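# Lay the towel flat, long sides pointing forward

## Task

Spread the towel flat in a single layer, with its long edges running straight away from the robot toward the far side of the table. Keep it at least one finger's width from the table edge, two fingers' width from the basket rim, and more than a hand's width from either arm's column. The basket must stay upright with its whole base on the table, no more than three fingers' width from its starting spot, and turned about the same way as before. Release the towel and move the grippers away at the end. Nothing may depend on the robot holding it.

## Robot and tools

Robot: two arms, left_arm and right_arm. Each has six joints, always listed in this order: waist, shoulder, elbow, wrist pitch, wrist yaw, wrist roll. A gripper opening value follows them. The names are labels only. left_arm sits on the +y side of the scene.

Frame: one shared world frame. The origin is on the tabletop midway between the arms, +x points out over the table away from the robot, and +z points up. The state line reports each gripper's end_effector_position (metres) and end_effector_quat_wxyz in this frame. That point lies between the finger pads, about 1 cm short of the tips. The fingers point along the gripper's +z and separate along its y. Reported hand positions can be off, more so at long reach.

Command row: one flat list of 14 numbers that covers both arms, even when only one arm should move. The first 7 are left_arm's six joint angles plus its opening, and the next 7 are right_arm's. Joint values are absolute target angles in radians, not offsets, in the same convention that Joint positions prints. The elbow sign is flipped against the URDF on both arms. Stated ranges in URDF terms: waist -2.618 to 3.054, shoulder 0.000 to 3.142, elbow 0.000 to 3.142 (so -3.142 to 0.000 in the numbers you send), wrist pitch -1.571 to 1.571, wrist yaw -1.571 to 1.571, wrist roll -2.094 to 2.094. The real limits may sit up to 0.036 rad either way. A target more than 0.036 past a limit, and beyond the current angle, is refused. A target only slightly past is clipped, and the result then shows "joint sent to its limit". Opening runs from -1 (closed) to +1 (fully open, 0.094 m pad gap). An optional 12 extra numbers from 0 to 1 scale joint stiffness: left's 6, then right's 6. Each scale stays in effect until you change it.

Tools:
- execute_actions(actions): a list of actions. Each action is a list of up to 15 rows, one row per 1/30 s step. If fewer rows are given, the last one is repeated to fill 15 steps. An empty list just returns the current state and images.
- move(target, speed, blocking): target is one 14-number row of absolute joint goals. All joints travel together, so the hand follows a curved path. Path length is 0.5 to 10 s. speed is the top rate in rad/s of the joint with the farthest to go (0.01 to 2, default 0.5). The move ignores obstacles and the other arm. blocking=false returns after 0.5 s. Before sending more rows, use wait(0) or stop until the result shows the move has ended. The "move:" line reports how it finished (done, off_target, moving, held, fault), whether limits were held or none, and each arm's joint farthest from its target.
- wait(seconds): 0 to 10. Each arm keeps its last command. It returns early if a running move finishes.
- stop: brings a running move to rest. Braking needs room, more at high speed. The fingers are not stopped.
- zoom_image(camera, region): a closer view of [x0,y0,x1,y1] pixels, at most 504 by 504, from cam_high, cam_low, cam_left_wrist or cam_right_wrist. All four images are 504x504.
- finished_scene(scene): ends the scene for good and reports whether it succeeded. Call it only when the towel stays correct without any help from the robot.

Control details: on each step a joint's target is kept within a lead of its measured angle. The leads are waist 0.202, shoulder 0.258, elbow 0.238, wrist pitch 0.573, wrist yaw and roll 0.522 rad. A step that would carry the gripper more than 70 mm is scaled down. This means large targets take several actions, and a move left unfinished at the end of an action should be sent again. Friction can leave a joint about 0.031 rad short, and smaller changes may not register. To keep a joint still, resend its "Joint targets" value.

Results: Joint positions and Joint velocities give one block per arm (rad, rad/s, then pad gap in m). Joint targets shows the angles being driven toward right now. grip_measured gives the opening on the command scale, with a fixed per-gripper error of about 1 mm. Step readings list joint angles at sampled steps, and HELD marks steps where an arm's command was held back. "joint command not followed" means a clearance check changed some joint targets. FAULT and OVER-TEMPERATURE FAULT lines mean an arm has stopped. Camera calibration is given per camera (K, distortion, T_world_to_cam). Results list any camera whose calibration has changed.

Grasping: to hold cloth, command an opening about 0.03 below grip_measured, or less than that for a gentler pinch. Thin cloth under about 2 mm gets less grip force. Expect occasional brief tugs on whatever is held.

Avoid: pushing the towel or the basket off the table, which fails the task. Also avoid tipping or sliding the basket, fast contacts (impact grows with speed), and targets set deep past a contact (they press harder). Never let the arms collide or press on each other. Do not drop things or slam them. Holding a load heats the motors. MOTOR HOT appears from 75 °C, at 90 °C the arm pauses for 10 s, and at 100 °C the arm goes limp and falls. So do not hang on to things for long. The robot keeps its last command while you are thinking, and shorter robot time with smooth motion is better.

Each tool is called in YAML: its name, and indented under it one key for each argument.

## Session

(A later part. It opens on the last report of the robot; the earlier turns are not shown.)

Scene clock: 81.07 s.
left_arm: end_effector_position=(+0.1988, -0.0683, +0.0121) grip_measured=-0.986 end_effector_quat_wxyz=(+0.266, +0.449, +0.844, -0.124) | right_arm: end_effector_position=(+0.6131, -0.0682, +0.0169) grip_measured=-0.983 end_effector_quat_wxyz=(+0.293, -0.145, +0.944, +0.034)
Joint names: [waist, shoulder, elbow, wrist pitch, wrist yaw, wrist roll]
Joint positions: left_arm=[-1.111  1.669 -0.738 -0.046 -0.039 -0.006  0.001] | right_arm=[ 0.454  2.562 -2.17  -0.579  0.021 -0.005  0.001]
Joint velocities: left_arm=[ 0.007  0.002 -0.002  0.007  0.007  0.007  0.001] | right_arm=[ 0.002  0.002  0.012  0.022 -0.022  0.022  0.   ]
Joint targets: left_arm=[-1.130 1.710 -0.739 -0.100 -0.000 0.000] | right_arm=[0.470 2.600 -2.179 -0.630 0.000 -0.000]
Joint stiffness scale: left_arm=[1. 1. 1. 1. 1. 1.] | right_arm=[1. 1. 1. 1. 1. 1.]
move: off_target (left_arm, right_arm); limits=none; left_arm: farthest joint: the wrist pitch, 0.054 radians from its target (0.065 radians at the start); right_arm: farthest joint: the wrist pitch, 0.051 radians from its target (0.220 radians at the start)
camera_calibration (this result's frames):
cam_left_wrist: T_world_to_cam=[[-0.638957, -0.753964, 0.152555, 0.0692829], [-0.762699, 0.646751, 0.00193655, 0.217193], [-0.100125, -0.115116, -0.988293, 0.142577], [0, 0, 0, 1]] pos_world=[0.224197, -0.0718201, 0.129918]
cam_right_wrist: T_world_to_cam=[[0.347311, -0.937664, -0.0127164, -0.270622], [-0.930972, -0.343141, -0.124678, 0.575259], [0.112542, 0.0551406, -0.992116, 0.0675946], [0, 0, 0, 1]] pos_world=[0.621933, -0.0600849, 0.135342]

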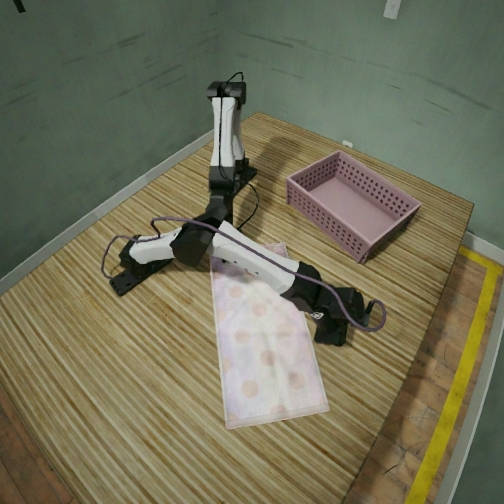

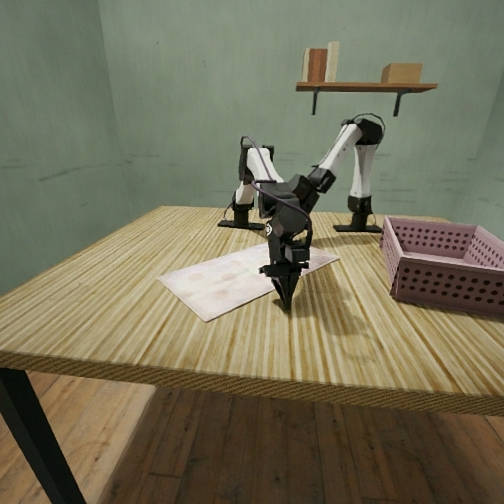

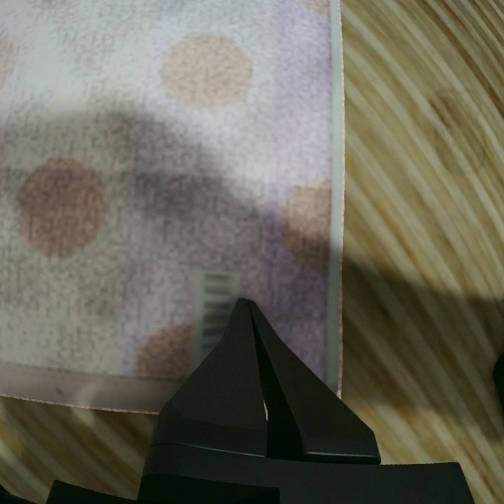

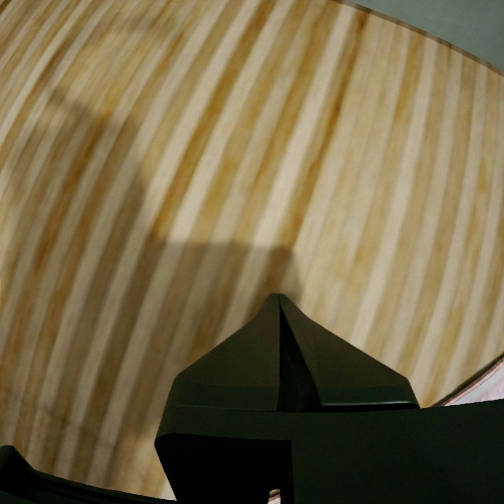

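move:
  target: [-1.13,1.71,-0.739,-0.10,0,0,-1, 0.4,2.4,-2.1,-0.6,0,0,-1]

move:
  target: [-1.13,1.71,-0.739,-0.10,0,0,-1, 0.138,2.0,-1.385,-0.515,0,0,-1]
  speed: 0.7

move:
  target: [-1.13,1.71,-0.739,-0.10,0,0,-1, 0.138,2.11,-1.375,-0.53,0,0,-1]
  speed: 0.1

move:
  target: [-1.13,1.71,-0.739,-0.10,0,0,-1, 0.39,2.335,-1.755,-0.67,0,0,-1]
  speed: 0.15

move:
  target: [-1.13,1.71,-0.739,-0.10,0,0,-1, 0.60,2.52,-2.088,-0.81,0,0,-1]
  speed: 0.15

Scene clock: 92.37 s.
left_arm: end_effector_position=(+0.1988, -0.0684, +0.0119) grip_measured=-0.986 end_effector_quat_wxyz=(+0.266, +0.449, +0.844, -0.125) | right_arm: end_effector_position=(+0.6183, -0.0999, +0.0915) grip_measured=-0.983 end_effector_quat_wxyz=(+0.340, -0.119, +0.932, +0.039)
Joint names: [waist, shoulder, elbow, wrist pitch, wrist yaw, wrist roll]
Joint positions: left_arm=[-1.111  1.67  -0.738 -0.045 -0.039 -0.006  0.001] | right_arm=[ 0.399  2.403 -2.118 -0.587  0.007 -0.005  0.001]
Joint velocities: left_arm=[ 0.002 -0.012  0.012  0.007 -0.051 -0.007  0.   ] | right_arm=[-0.017 -0.012 -0.002  0.022 -0.051  0.037 -0.002]
Joint targets: left_arm=[-1.130 1.710 -0.739 -0.100 -0.000 -0.000] | right_arm=[0.400 2.400 -2.100 -0.600 0.000 -0.000]
Joint stiffness scale: left_arm=[1. 1. 1. 1. 1. 1.] | right_arm=[1. 1. 1. 1. 1. 1.]
move: off_target (left_arm); limits=none; left_arm: farthest joint: the wrist pitch, 0.055 radians from its target (0.054 radians at the start); right_arm: farthest joint: the elbow, 0.018 radians from its target (0.070 radians at the start)
camera_calibration (this result's frames):
cam_left_wrist: T_world_to_cam=[[-0.639198, -0.753638, 0.153152, 0.0692253], [-0.762421, 0.647078, 0.00211924, 0.217198], [-0.100699, -0.115412, -0.9882, 0.142477], [0, 0, 0, 1]] pos_world=[0.224192, -0.0719294, 0.129733]
cam_right_wrist: T_world_to_cam=[[0.305141, -0.95212, -0.0188844, -0.276053], [-0.929637, -0.293517, -0.222762, 0.591691], [0.206554, 0.0855296, -0.97469, 0.086153], [0, 0, 0, 1]] pos_world=[0.616497, -0.0965326, 0.210566]

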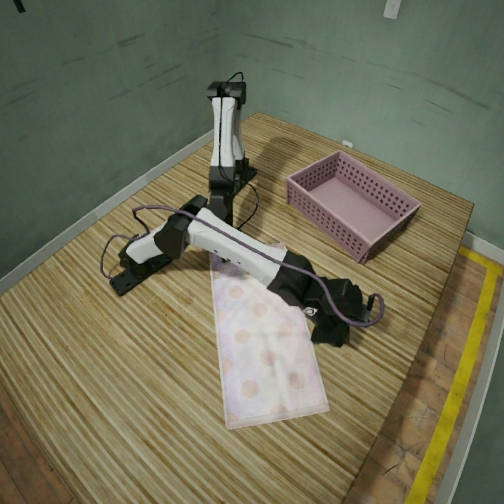

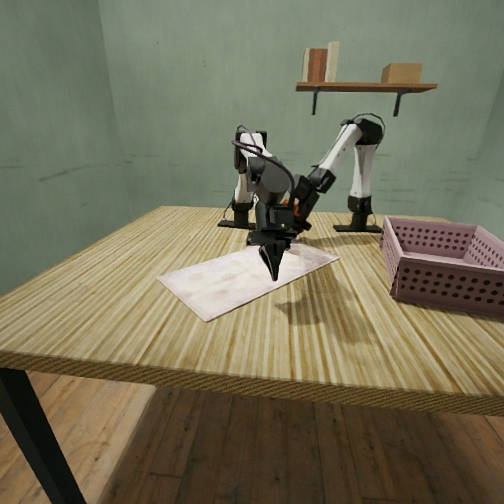

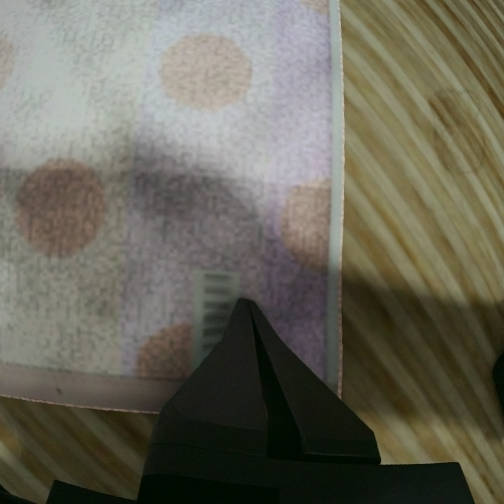

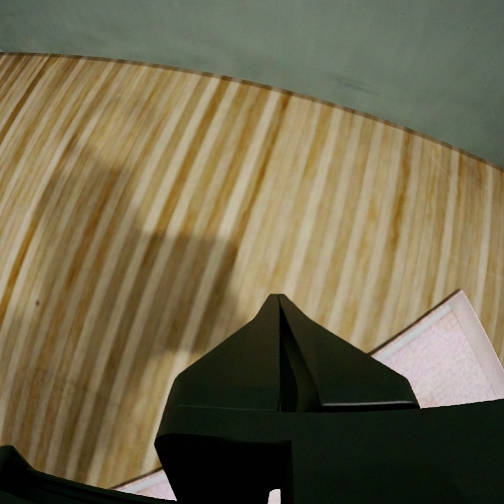

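Scene clock: 94.10 s.
left_arm: end_effector_position=(+0.1987, -0.0689, +0.0120) grip_measured=-0.986 end_effector_quat_wxyz=(+0.266, +0.449, +0.843, -0.126) | right_arm: end_effector_position=(+0.4819, -0.2590, +0.0325) grip_measured=-0.983 end_effector_quat_wxyz=(+0.208, +0.002, +0.978, -0.004)
Joint names: [waist, shoulder, elbow, wrist pitch, wrist yaw, wrist roll]
Joint positions: left_arm=[-1.111  1.67  -0.738 -0.043 -0.037 -0.006  0.001] | right_arm=[ 0.14   2.024 -1.403 -0.531  0.006 -0.005  0.001]
Joint velocities: left_arm=[ 0.002 -0.022  0.002 -0.037  0.022 -0.037 -0.001] | right_arm=[-0.012 -0.002  0.007  0.066  0.022 -0.095  0.001]
Joint targets: left_arm=[-1.130 1.710 -0.739 -0.100 0.000 -0.000] | right_arm=[0.138 2.000 -1.385 -0.515 0.000 -0.000]
Joint stiffness scale: left_arm=[1. 1. 1. 1. 1. 1.] | right_arm=[1. 1. 1. 1. 1. 1.]
move: off_target (left_arm, right_arm); limits=none; left_arm: farthest joint: the wrist pitch, 0.057 radians from its target (0.055 radians at the start); right_arm: farthest joint: the shoulder, 0.024 radians from its target (0.403 radians at the start)
camera_calibration (this result's frames):
cam_left_wrist: T_world_to_cam=[[-0.639927, -0.752624, 0.155081, 0.0689873], [-0.761727, 0.647897, 0.00111353, 0.217374], [-0.101315, -0.117417, -0.987901, 0.142509], [0, 0, 0, 1]] pos_world=[0.224165, -0.0721817, 0.129844]
cam_right_wrist: T_world_to_cam=[[0.0435025, -0.998432, -0.0352279, -0.272421], [-0.997482, -0.0453841, 0.0545012, 0.492978], [-0.0560145, 0.0327682, -0.997892, 0.184057], [0, 0, 0, 1]] pos_world=[0.513897, -0.255652, 0.147204]

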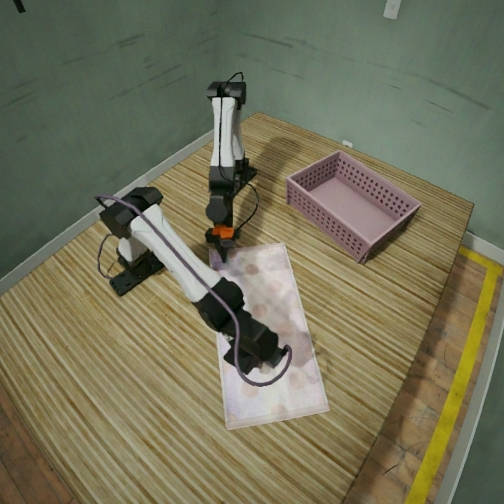

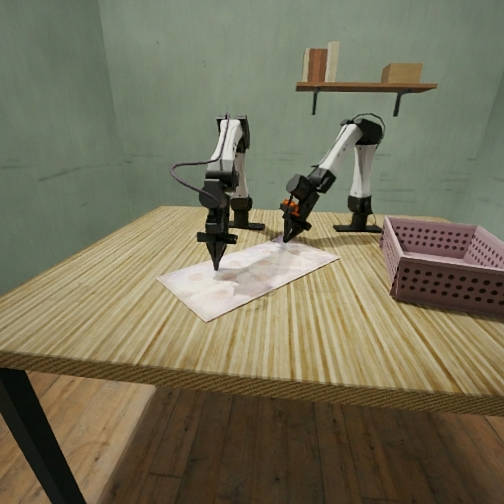

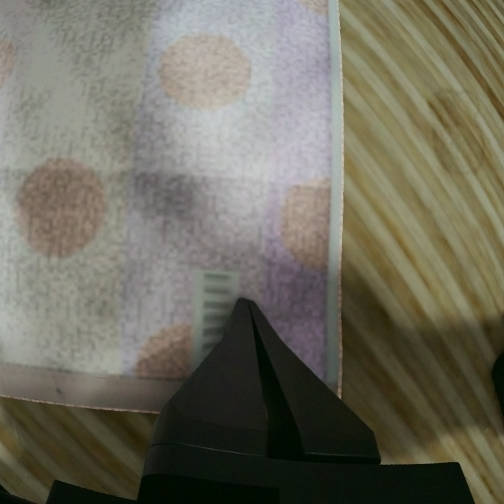

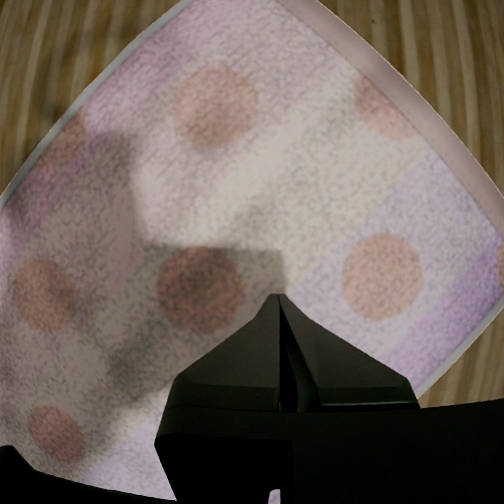

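Scene clock: 95.20 s.
left_arm: end_effector_position=(+0.1988, -0.0693, +0.0125) grip_measured=-0.986 end_effector_quat_wxyz=(+0.267, +0.449, +0.843, -0.127) | right_arm: end_effector_position=(+0.4795, -0.2590, +0.0160) grip_measured=-0.983 end_effector_quat_wxyz=(+0.191, +0.002, +0.982, -0.004)
Joint names: [waist, shoulder, elbow, wrist pitch, wrist yaw, wrist roll]
Joint positions: left_arm=[-1.111  1.669 -0.738 -0.041 -0.036 -0.006  0.001] | right_arm=[ 0.14   2.061 -1.403 -0.527  0.006 -0.005  0.001]
Joint velocities: left_arm=[-0.002  0.007 -0.002  0.007 -0.037  0.11  -0.   ] | right_arm=[-0.012 -0.012 -0.002 -0.007 -0.139  0.051 -0.001]
Joint targets: left_arm=[-1.130 1.710 -0.739 -0.100 -0.000 0.000] | right_arm=[0.138 2.110 -1.375 -0.530 -0.000 0.000]
Joint stiffness scale: left_arm=[1. 1. 1. 1. 1. 1.] | right_arm=[1. 1. 1. 1. 1. 1.]
move: off_target (left_arm, right_arm); limits=none; left_arm: farthest joint: the wrist pitch, 0.059 radians from its target (0.057 radians at the start); right_arm: farthest joint: the shoulder, 0.049 radians from its target (0.086 radians at the start)
camera_calibration (this result's frames):
cam_left_wrist: T_world_to_cam=[[-0.640394, -0.751947, 0.156437, 0.0687702], [-0.761449, 0.648224, -0.00126249, 0.217781], [-0.100457, -0.119927, -0.987687, 0.142649], [0, 0, 0, 1]] pos_world=[0.224199, -0.0723517, 0.130409]
cam_right_wrist: T_world_to_cam=[[0.0422908, -0.998422, -0.0369582, -0.272266], [-0.995091, -0.0454048, 0.087935, 0.489779], [-0.0894743, 0.0330579, -0.99544, 0.183501], [0, 0, 0, 1]] pos_world=[0.515307, -0.255664, 0.129533]

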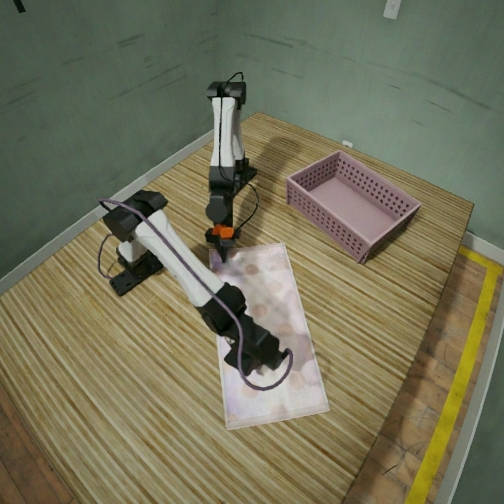

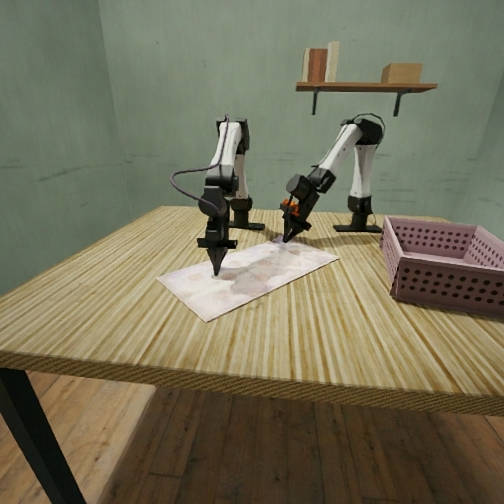

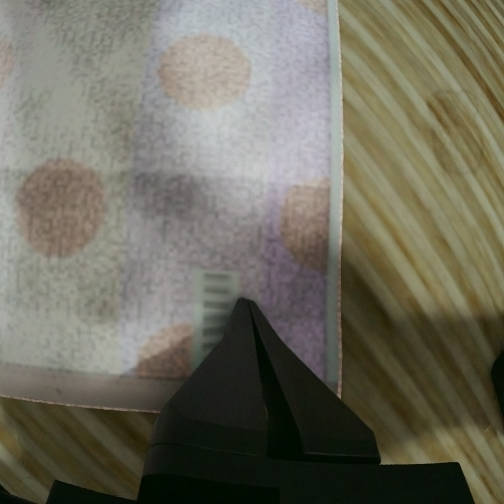

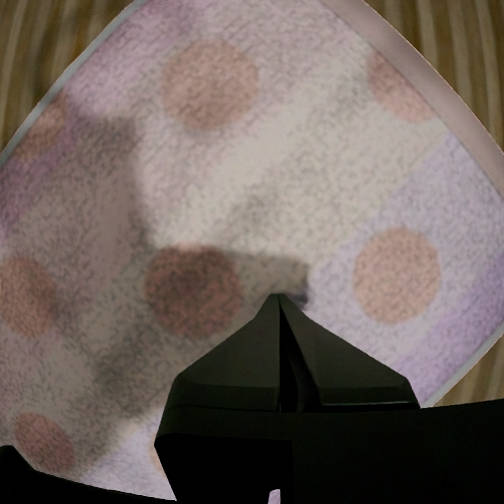

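Scene clock: 97.90 s.
left_arm: end_effector_position=(+0.1983, -0.0701, +0.0121) grip_measured=-0.986 end_effector_quat_wxyz=(+0.266, +0.450, +0.843, -0.129) | right_arm: end_effector_position=(+0.5311, -0.1463, +0.0166) grip_measured=-0.983 end_effector_quat_wxyz=(+0.201, -0.105, +0.974, +0.002)
Joint names: [waist, shoulder, elbow, wrist pitch, wrist yaw, wrist roll]
Joint positions: left_arm=[-1.111  1.672 -0.738 -0.038 -0.031 -0.006  0.001] | right_arm=[ 0.366  2.279 -1.752 -0.642  0.04  -0.005  0.001]
Joint velocities: left_arm=[ 0.007  0.007 -0.002 -0.051 -0.037  0.022  0.   ] | right_arm=[ 0.002  0.002  0.017 -0.022 -0.081  0.022  0.   ]
Joint targets: left_arm=[-1.130 1.710 -0.739 -0.100 0.000 0.000] | right_arm=[0.390 2.335 -1.755 -0.670 -0.000 0.000]
Joint stiffness scale: left_arm=[1. 1. 1. 1. 1. 1.] | right_arm=[1. 1. 1. 1. 1. 1.]
move: off_target (left_arm, right_arm); limits=none; left_arm: farthest joint: the wrist pitch, 0.062 radians from its target (0.059 radians at the start); right_arm: farthest joint: the shoulder, 0.056 radians from its target (0.274 radians at the start)
camera_calibration (this result's frames):
cam_left_wrist: T_world_to_cam=[[-0.641982, -0.74975, 0.160419, 0.0683666], [-0.759636, 0.650349, -0.000456266, 0.217628], [-0.103986, -0.122153, -0.987049, 0.142573], [0, 0, 0, 1]] pos_world=[0.224033, -0.0728602, 0.129859]
cam_right_wrist: T_world_to_cam=[[0.252923, -0.967476, -0.00452579, -0.269822], [-0.96487, -0.25258, 0.0723077, 0.500118], [-0.071099, -0.0139215, -0.997372, 0.168352], [0, 0, 0, 1]] pos_world=[0.562763, -0.132382, 0.130526]

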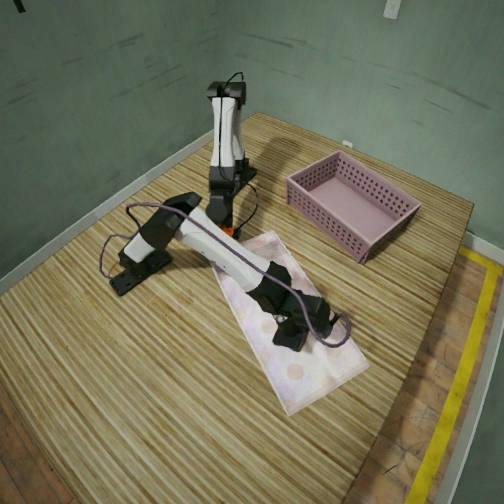

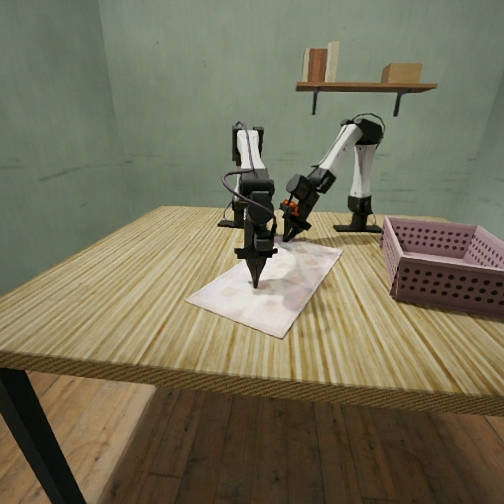

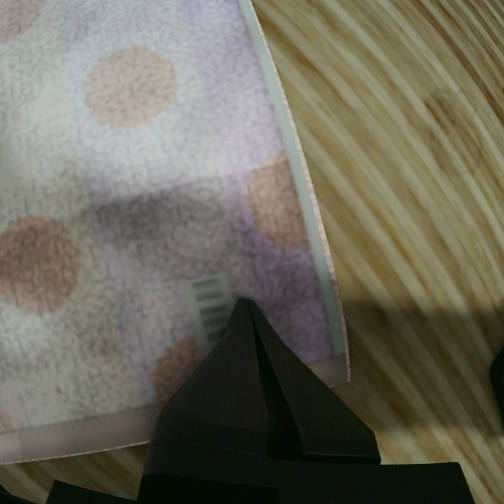

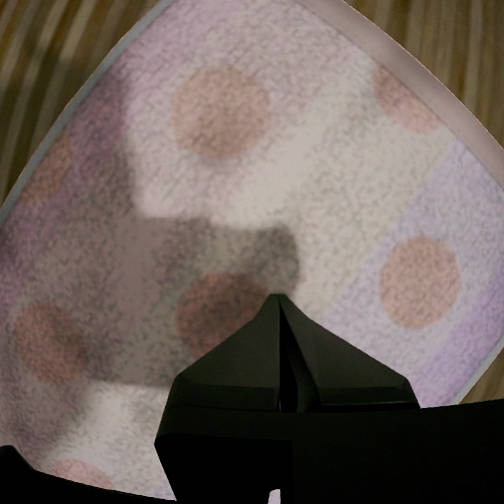

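Scene clock: 100.50 s.
left_arm: end_effector_position=(+0.1973, -0.0715, +0.0120) grip_measured=-0.986 end_effector_quat_wxyz=(+0.266, +0.451, +0.842, -0.131) | right_arm: end_effector_position=(+0.5386, -0.0230, +0.0174) grip_measured=-0.983 end_effector_quat_wxyz=(+0.205, -0.205, +0.957, +0.022)
Joint names: [waist, shoulder, elbow, wrist pitch, wrist yaw, wrist roll]
Joint positions: left_arm=[-1.114  1.673 -0.738 -0.034 -0.027 -0.006  0.001] | right_arm=[ 0.575  2.467 -2.084 -0.774  0.044 -0.005  0.001]
Joint velocities: left_arm=[ 0.002 -0.002 -0.007 -0.051  0.022 -0.022 -0.001] | right_arm=[-0.017 -0.002  0.002 -0.081 -0.022 -0.066 -0.   ]
Joint targets: left_arm=[-1.130 1.710 -0.739 -0.100 -0.000 0.000] | right_arm=[0.600 2.520 -2.088 -0.810 -0.000 0.000]
Joint stiffness scale: left_arm=[1. 1. 1. 1. 1. 1.] | right_arm=[1. 1. 1. 1. 1. 1.]
move: off_target (left_arm, right_arm); limits=none; left_arm: farthest joint: the wrist pitch, 0.066 radians from its target (0.062 radians at the start); right_arm: farthest joint: the shoulder, 0.053 radians from its target (0.241 radians at the start)
camera_calibration (this result's frames):
cam_left_wrist: T_world_to_cam=[[-0.645245, -0.746222, 0.16374, 0.0675301], [-0.756631, 0.65384, -0.00184692, 0.217457], [-0.105682, -0.125082, -0.986502, 0.142383], [0, 0, 0, 1]] pos_world=[0.223156, -0.0739803, 0.129805]
cam_right_wrist: T_world_to_cam=[[0.446873, -0.894597, -0.000598545, -0.255278], [-0.892913, -0.446073, 0.0610283, 0.495368], [-0.0548627, -0.0267375, -0.998136, 0.162409], [0, 0, 0, 1]] pos_world=[0.565308, -0.00305859, 0.131722]

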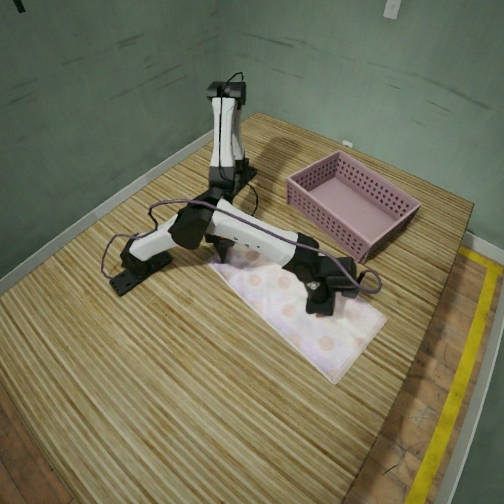

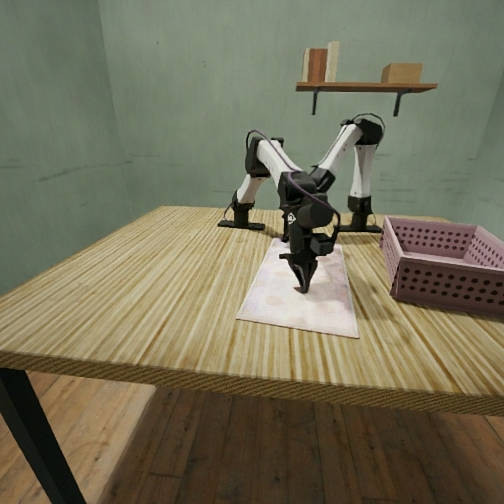

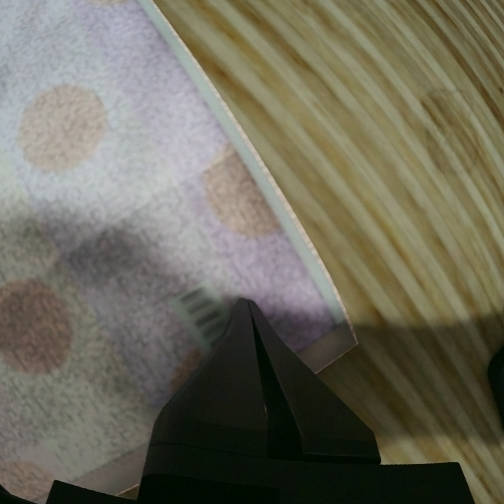

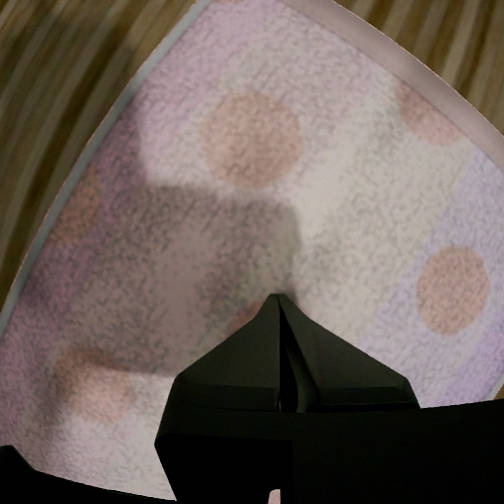

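move:
  target: [-1.19,1.82,-0.87,-0.12,0,0,-1, 0.65,2.54,-2.12,-0.83,0,0,-1]
  speed: 0.08

move:
  target: [-1.17,1.68,-0.87,-0.06,0,0,-1, 0.62,2.38,-2.12,-0.8,0,0,-1]
  speed: 0.2

move:
  target: [-0.6,0.8,-0.7,-0.5,0,0,-1, -0.2,0.8,-0.8,-0.6,0,0,-1]
  speed: 1.0

Scene clock: 107.83 s.
left_arm: end_effector_position=(+0.1963, -0.1064, +0.0119) grip_measured=-0.986 end_effector_quat_wxyz=(+0.261, +0.473, +0.831, -0.130) | right_arm: end_effector_position=(+0.5305, +0.0003, +0.0173) grip_measured=-0.983 end_effector_quat_wxyz=(+0.204, -0.226, +0.952, +0.023)
Joint names: [waist, shoulder, elbow, wrist pitch, wrist yaw, wrist roll]
Joint positions: left_arm=[-1.168  1.776 -0.868 -0.071 -0.041 -0.006  0.001] | right_arm=[ 0.62   2.485 -2.117 -0.793  0.051 -0.005  0.001]
Joint velocities: left_arm=[-0.017  0.007  0.002  0.037  0.007  0.022 -0.   ] | right_arm=[ 0.002 -0.002 -0.017 -0.066  0.081 -0.081 -0.001]
Joint targets: left_arm=[-1.190 1.820 -0.870 -0.120 0.000 -0.000] | right_arm=[0.650 2.540 -2.120 -0.830 -0.000 0.000]
Joint stiffness scale: left_arm=[1. 1. 1. 1. 1. 1.] | right_arm=[1. 1. 1. 1. 1. 1.]
move: off_target (left_arm, right_arm); limits=none; left_arm: farthest joint: the wrist pitch, 0.049 radians from its target (0.086 radians at the start); right_arm: farthest joint: the shoulder, 0.055 radians from its target (0.073 radians at the start)
camera_calibration (this result's frames):
cam_left_wrist: T_world_to_cam=[[-0.67981, -0.717784, 0.150482, 0.0508257], [-0.725574, 0.688129, 0.00449091, 0.237063], [-0.106775, -0.106133, -0.988602, 0.140009], [0, 0, 0, 1]] pos_world=[0.221508, -0.111789, 0.1297]
cam_right_wrist: T_world_to_cam=[[0.483941, -0.875083, 0.00555549, -0.250577], [-0.873417, -0.482607, 0.0650537, 0.488189], [-0.0542462, -0.0363344, -0.997866, 0.162203], [0, 0, 0, 1]] pos_world=[0.556457, 0.0222219, 0.131491]

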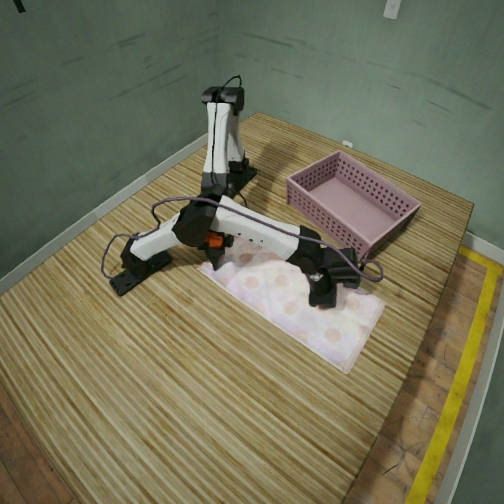

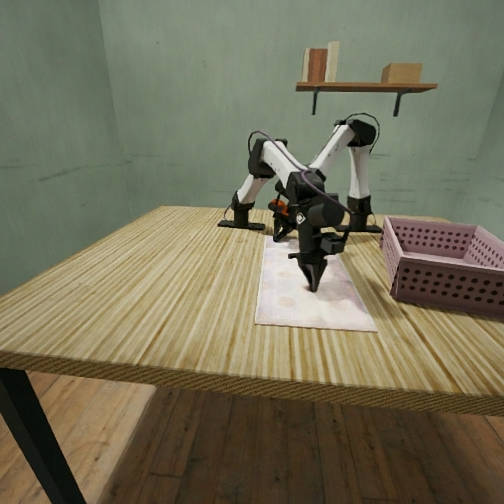

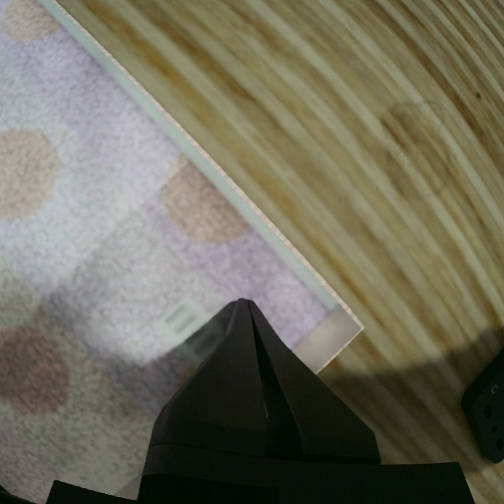

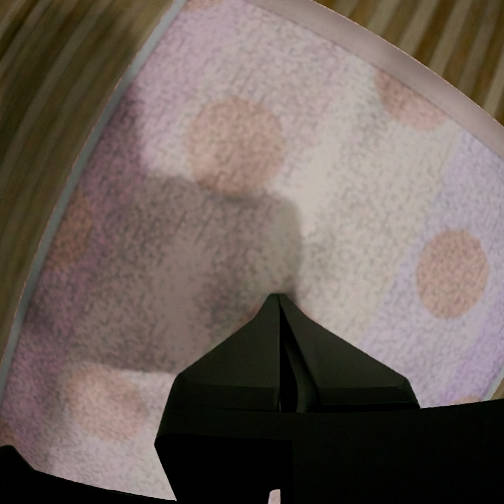

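Scene clock: 108.87 s.
left_arm: end_effector_position=(+0.1962, -0.1179, +0.0483) grip_measured=-0.986 end_effector_quat_wxyz=(+0.294, +0.469, +0.815, -0.169) | right_arm: end_effector_position=(+0.5333, +0.0097, +0.0690) grip_measured=-0.983 end_effector_quat_wxyz=(+0.243, -0.227, +0.942, +0.054)
Joint names: [waist, shoulder, elbow, wrist pitch, wrist yaw, wrist roll]
Joint positions: left_arm=[-1.168  1.688 -0.868 -0.059 -0.006 -0.006  0.001] | right_arm=[ 0.619  2.392 -2.117 -0.793  0.007 -0.005  0.001]
Joint velocities: left_arm=[ 0.007 -0.012 -0.002 -0.037 -0.066  0.022 -0.001] | right_arm=[-0.002 -0.012  0.002  0.022 -0.051 -0.037  0.   ]
Joint targets: left_arm=[-1.170 1.680 -0.870 -0.060 -0.000 0.000] | right_arm=[0.620 2.380 -2.120 -0.800 0.000 -0.000]
Joint stiffness scale: left_arm=[1. 1. 1. 1. 1. 1.] | right_arm=[1. 1. 1. 1. 1. 1.]
move: done; limits=none; left_arm: farthest joint: the shoulder, 0.008 radians from its target (0.096 radians at the start); right_arm: farthest joint: the shoulder, 0.012 radians from its target (0.105 radians at the start)
camera_calibration (this result's frames):
cam_left_wrist: T_world_to_cam=[[-0.698666, -0.685804, 0.203812, 0.0419153], [-0.710394, 0.698789, -0.0838787, 0.247183], [-0.084897, -0.20339, -0.97541, 0.158394], [0, 0, 0, 1]] pos_world=[0.218329, -0.111767, 0.166689]
cam_right_wrist: T_world_to_cam=[[0.500897, -0.864996, -0.0297317, -0.250708], [-0.865444, -0.500152, -0.0292157, 0.494147], [0.0104011, 0.0403652, -0.999131, 0.179081], [0, 0, 0, 1]] pos_world=[0.551373, 0.0230589, 0.185908]

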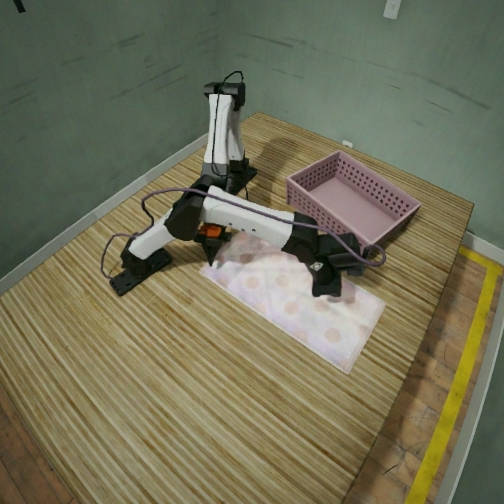

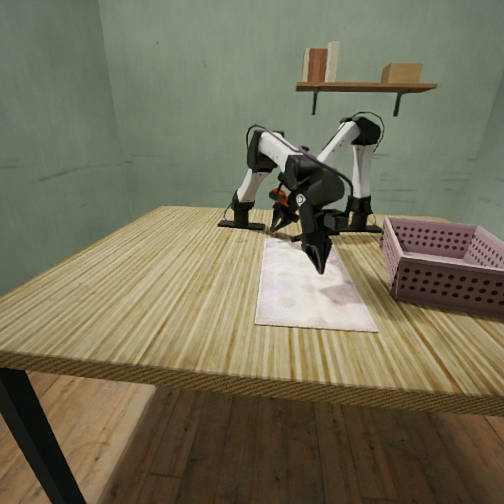

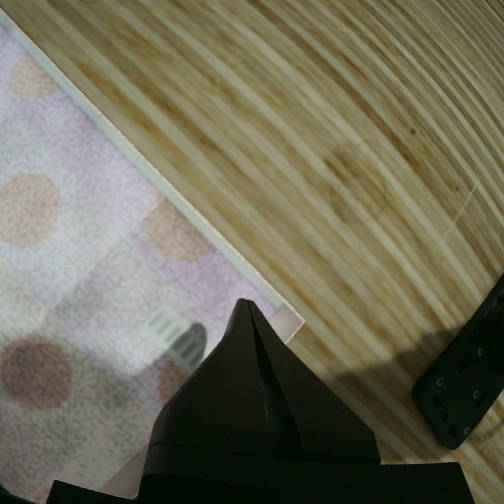

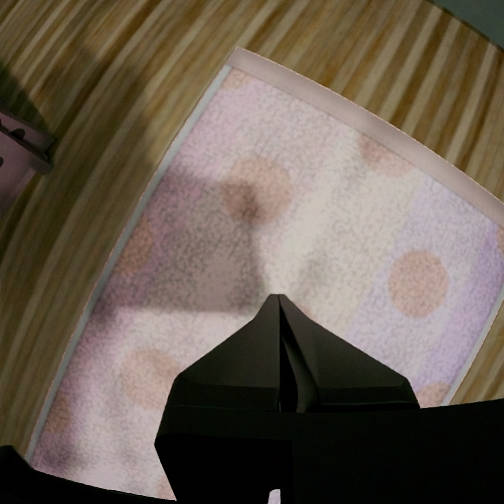

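Scene clock: 111.23 s.
left_arm: end_effector_position=(+0.2471, +0.1067, +0.2094) grip_measured=-0.986 end_effector_quat_wxyz=(+0.464, +0.211, +0.852, -0.117) | right_arm: end_effector_position=(+0.2808, -0.3494, +0.2243) grip_measured=-0.983 end_effector_quat_wxyz=(+0.453, +0.149, +0.876, -0.081)
Joint names: [waist, shoulder, elbow, wrist pitch, wrist yaw, wrist roll]
Joint positions: left_arm=[-0.609  0.811 -0.721 -0.483 -0.004 -0.006  0.001] | right_arm=[-0.191  0.817 -0.818 -0.617  0.004 -0.005  0.001]
Joint velocities: left_arm=[ 0.012  0.002 -0.002 -0.007 -0.022  0.007 -0.   ] | right_arm=[-0.012  0.002  0.007 -0.022  0.022 -0.037  0.   ]
Joint targets: left_arm=[-0.600 0.800 -0.700 -0.500 -0.000 0.000] | right_arm=[-0.200 0.800 -0.800 -0.600 -0.000 -0.000]
Joint stiffness scale: left_arm=[1. 1. 1. 1. 1. 1.] | right_arm=[1. 1. 1. 1. 1. 1.]
move: off_target (left_arm); limits=none; left_arm: farthest joint: the elbow, 0.021 radians from its target (0.168 radians at the start); right_arm: farthest joint: the elbow, 0.018 radians from its target (1.317 radians at the start)
camera_calibration (this result's frames):
cam_left_wrist: T_world_to_cam=[[-0.294614, -0.916439, 0.270819, 0.109403], [-0.911247, 0.184066, -0.368441, 0.304138], [0.287805, -0.355331, -0.88933, 0.271566], [0, 0, 0, 1]] pos_world=[0.231218, 0.140776, 0.32394]
cam_right_wrist: T_world_to_cam=[[-0.271517, -0.962422, -0.00470898, -0.253016], [-0.852441, 0.242755, -0.463049, 0.45382], [0.446791, -0.121711, -0.88632, 0.146936], [0, 0, 0, 1]] pos_world=[0.252507, -0.335792, 0.339182]

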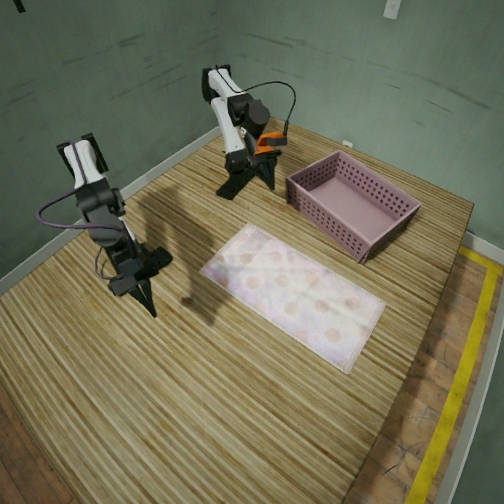

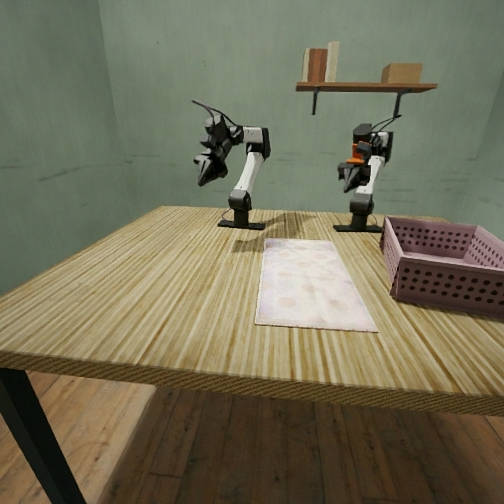

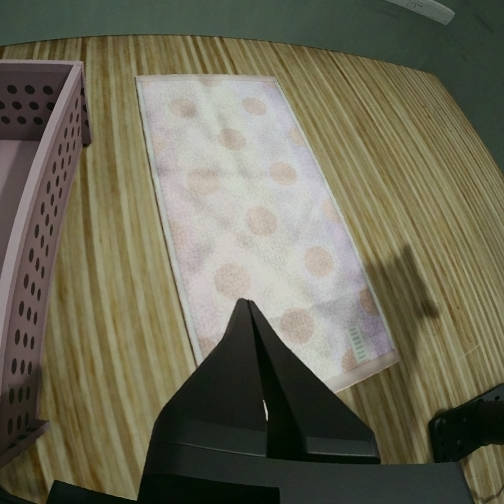

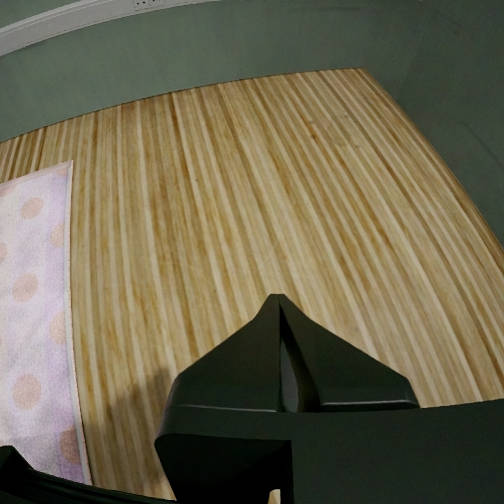

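finished_scene:
  scene: 1

The scene is finished: the task was done.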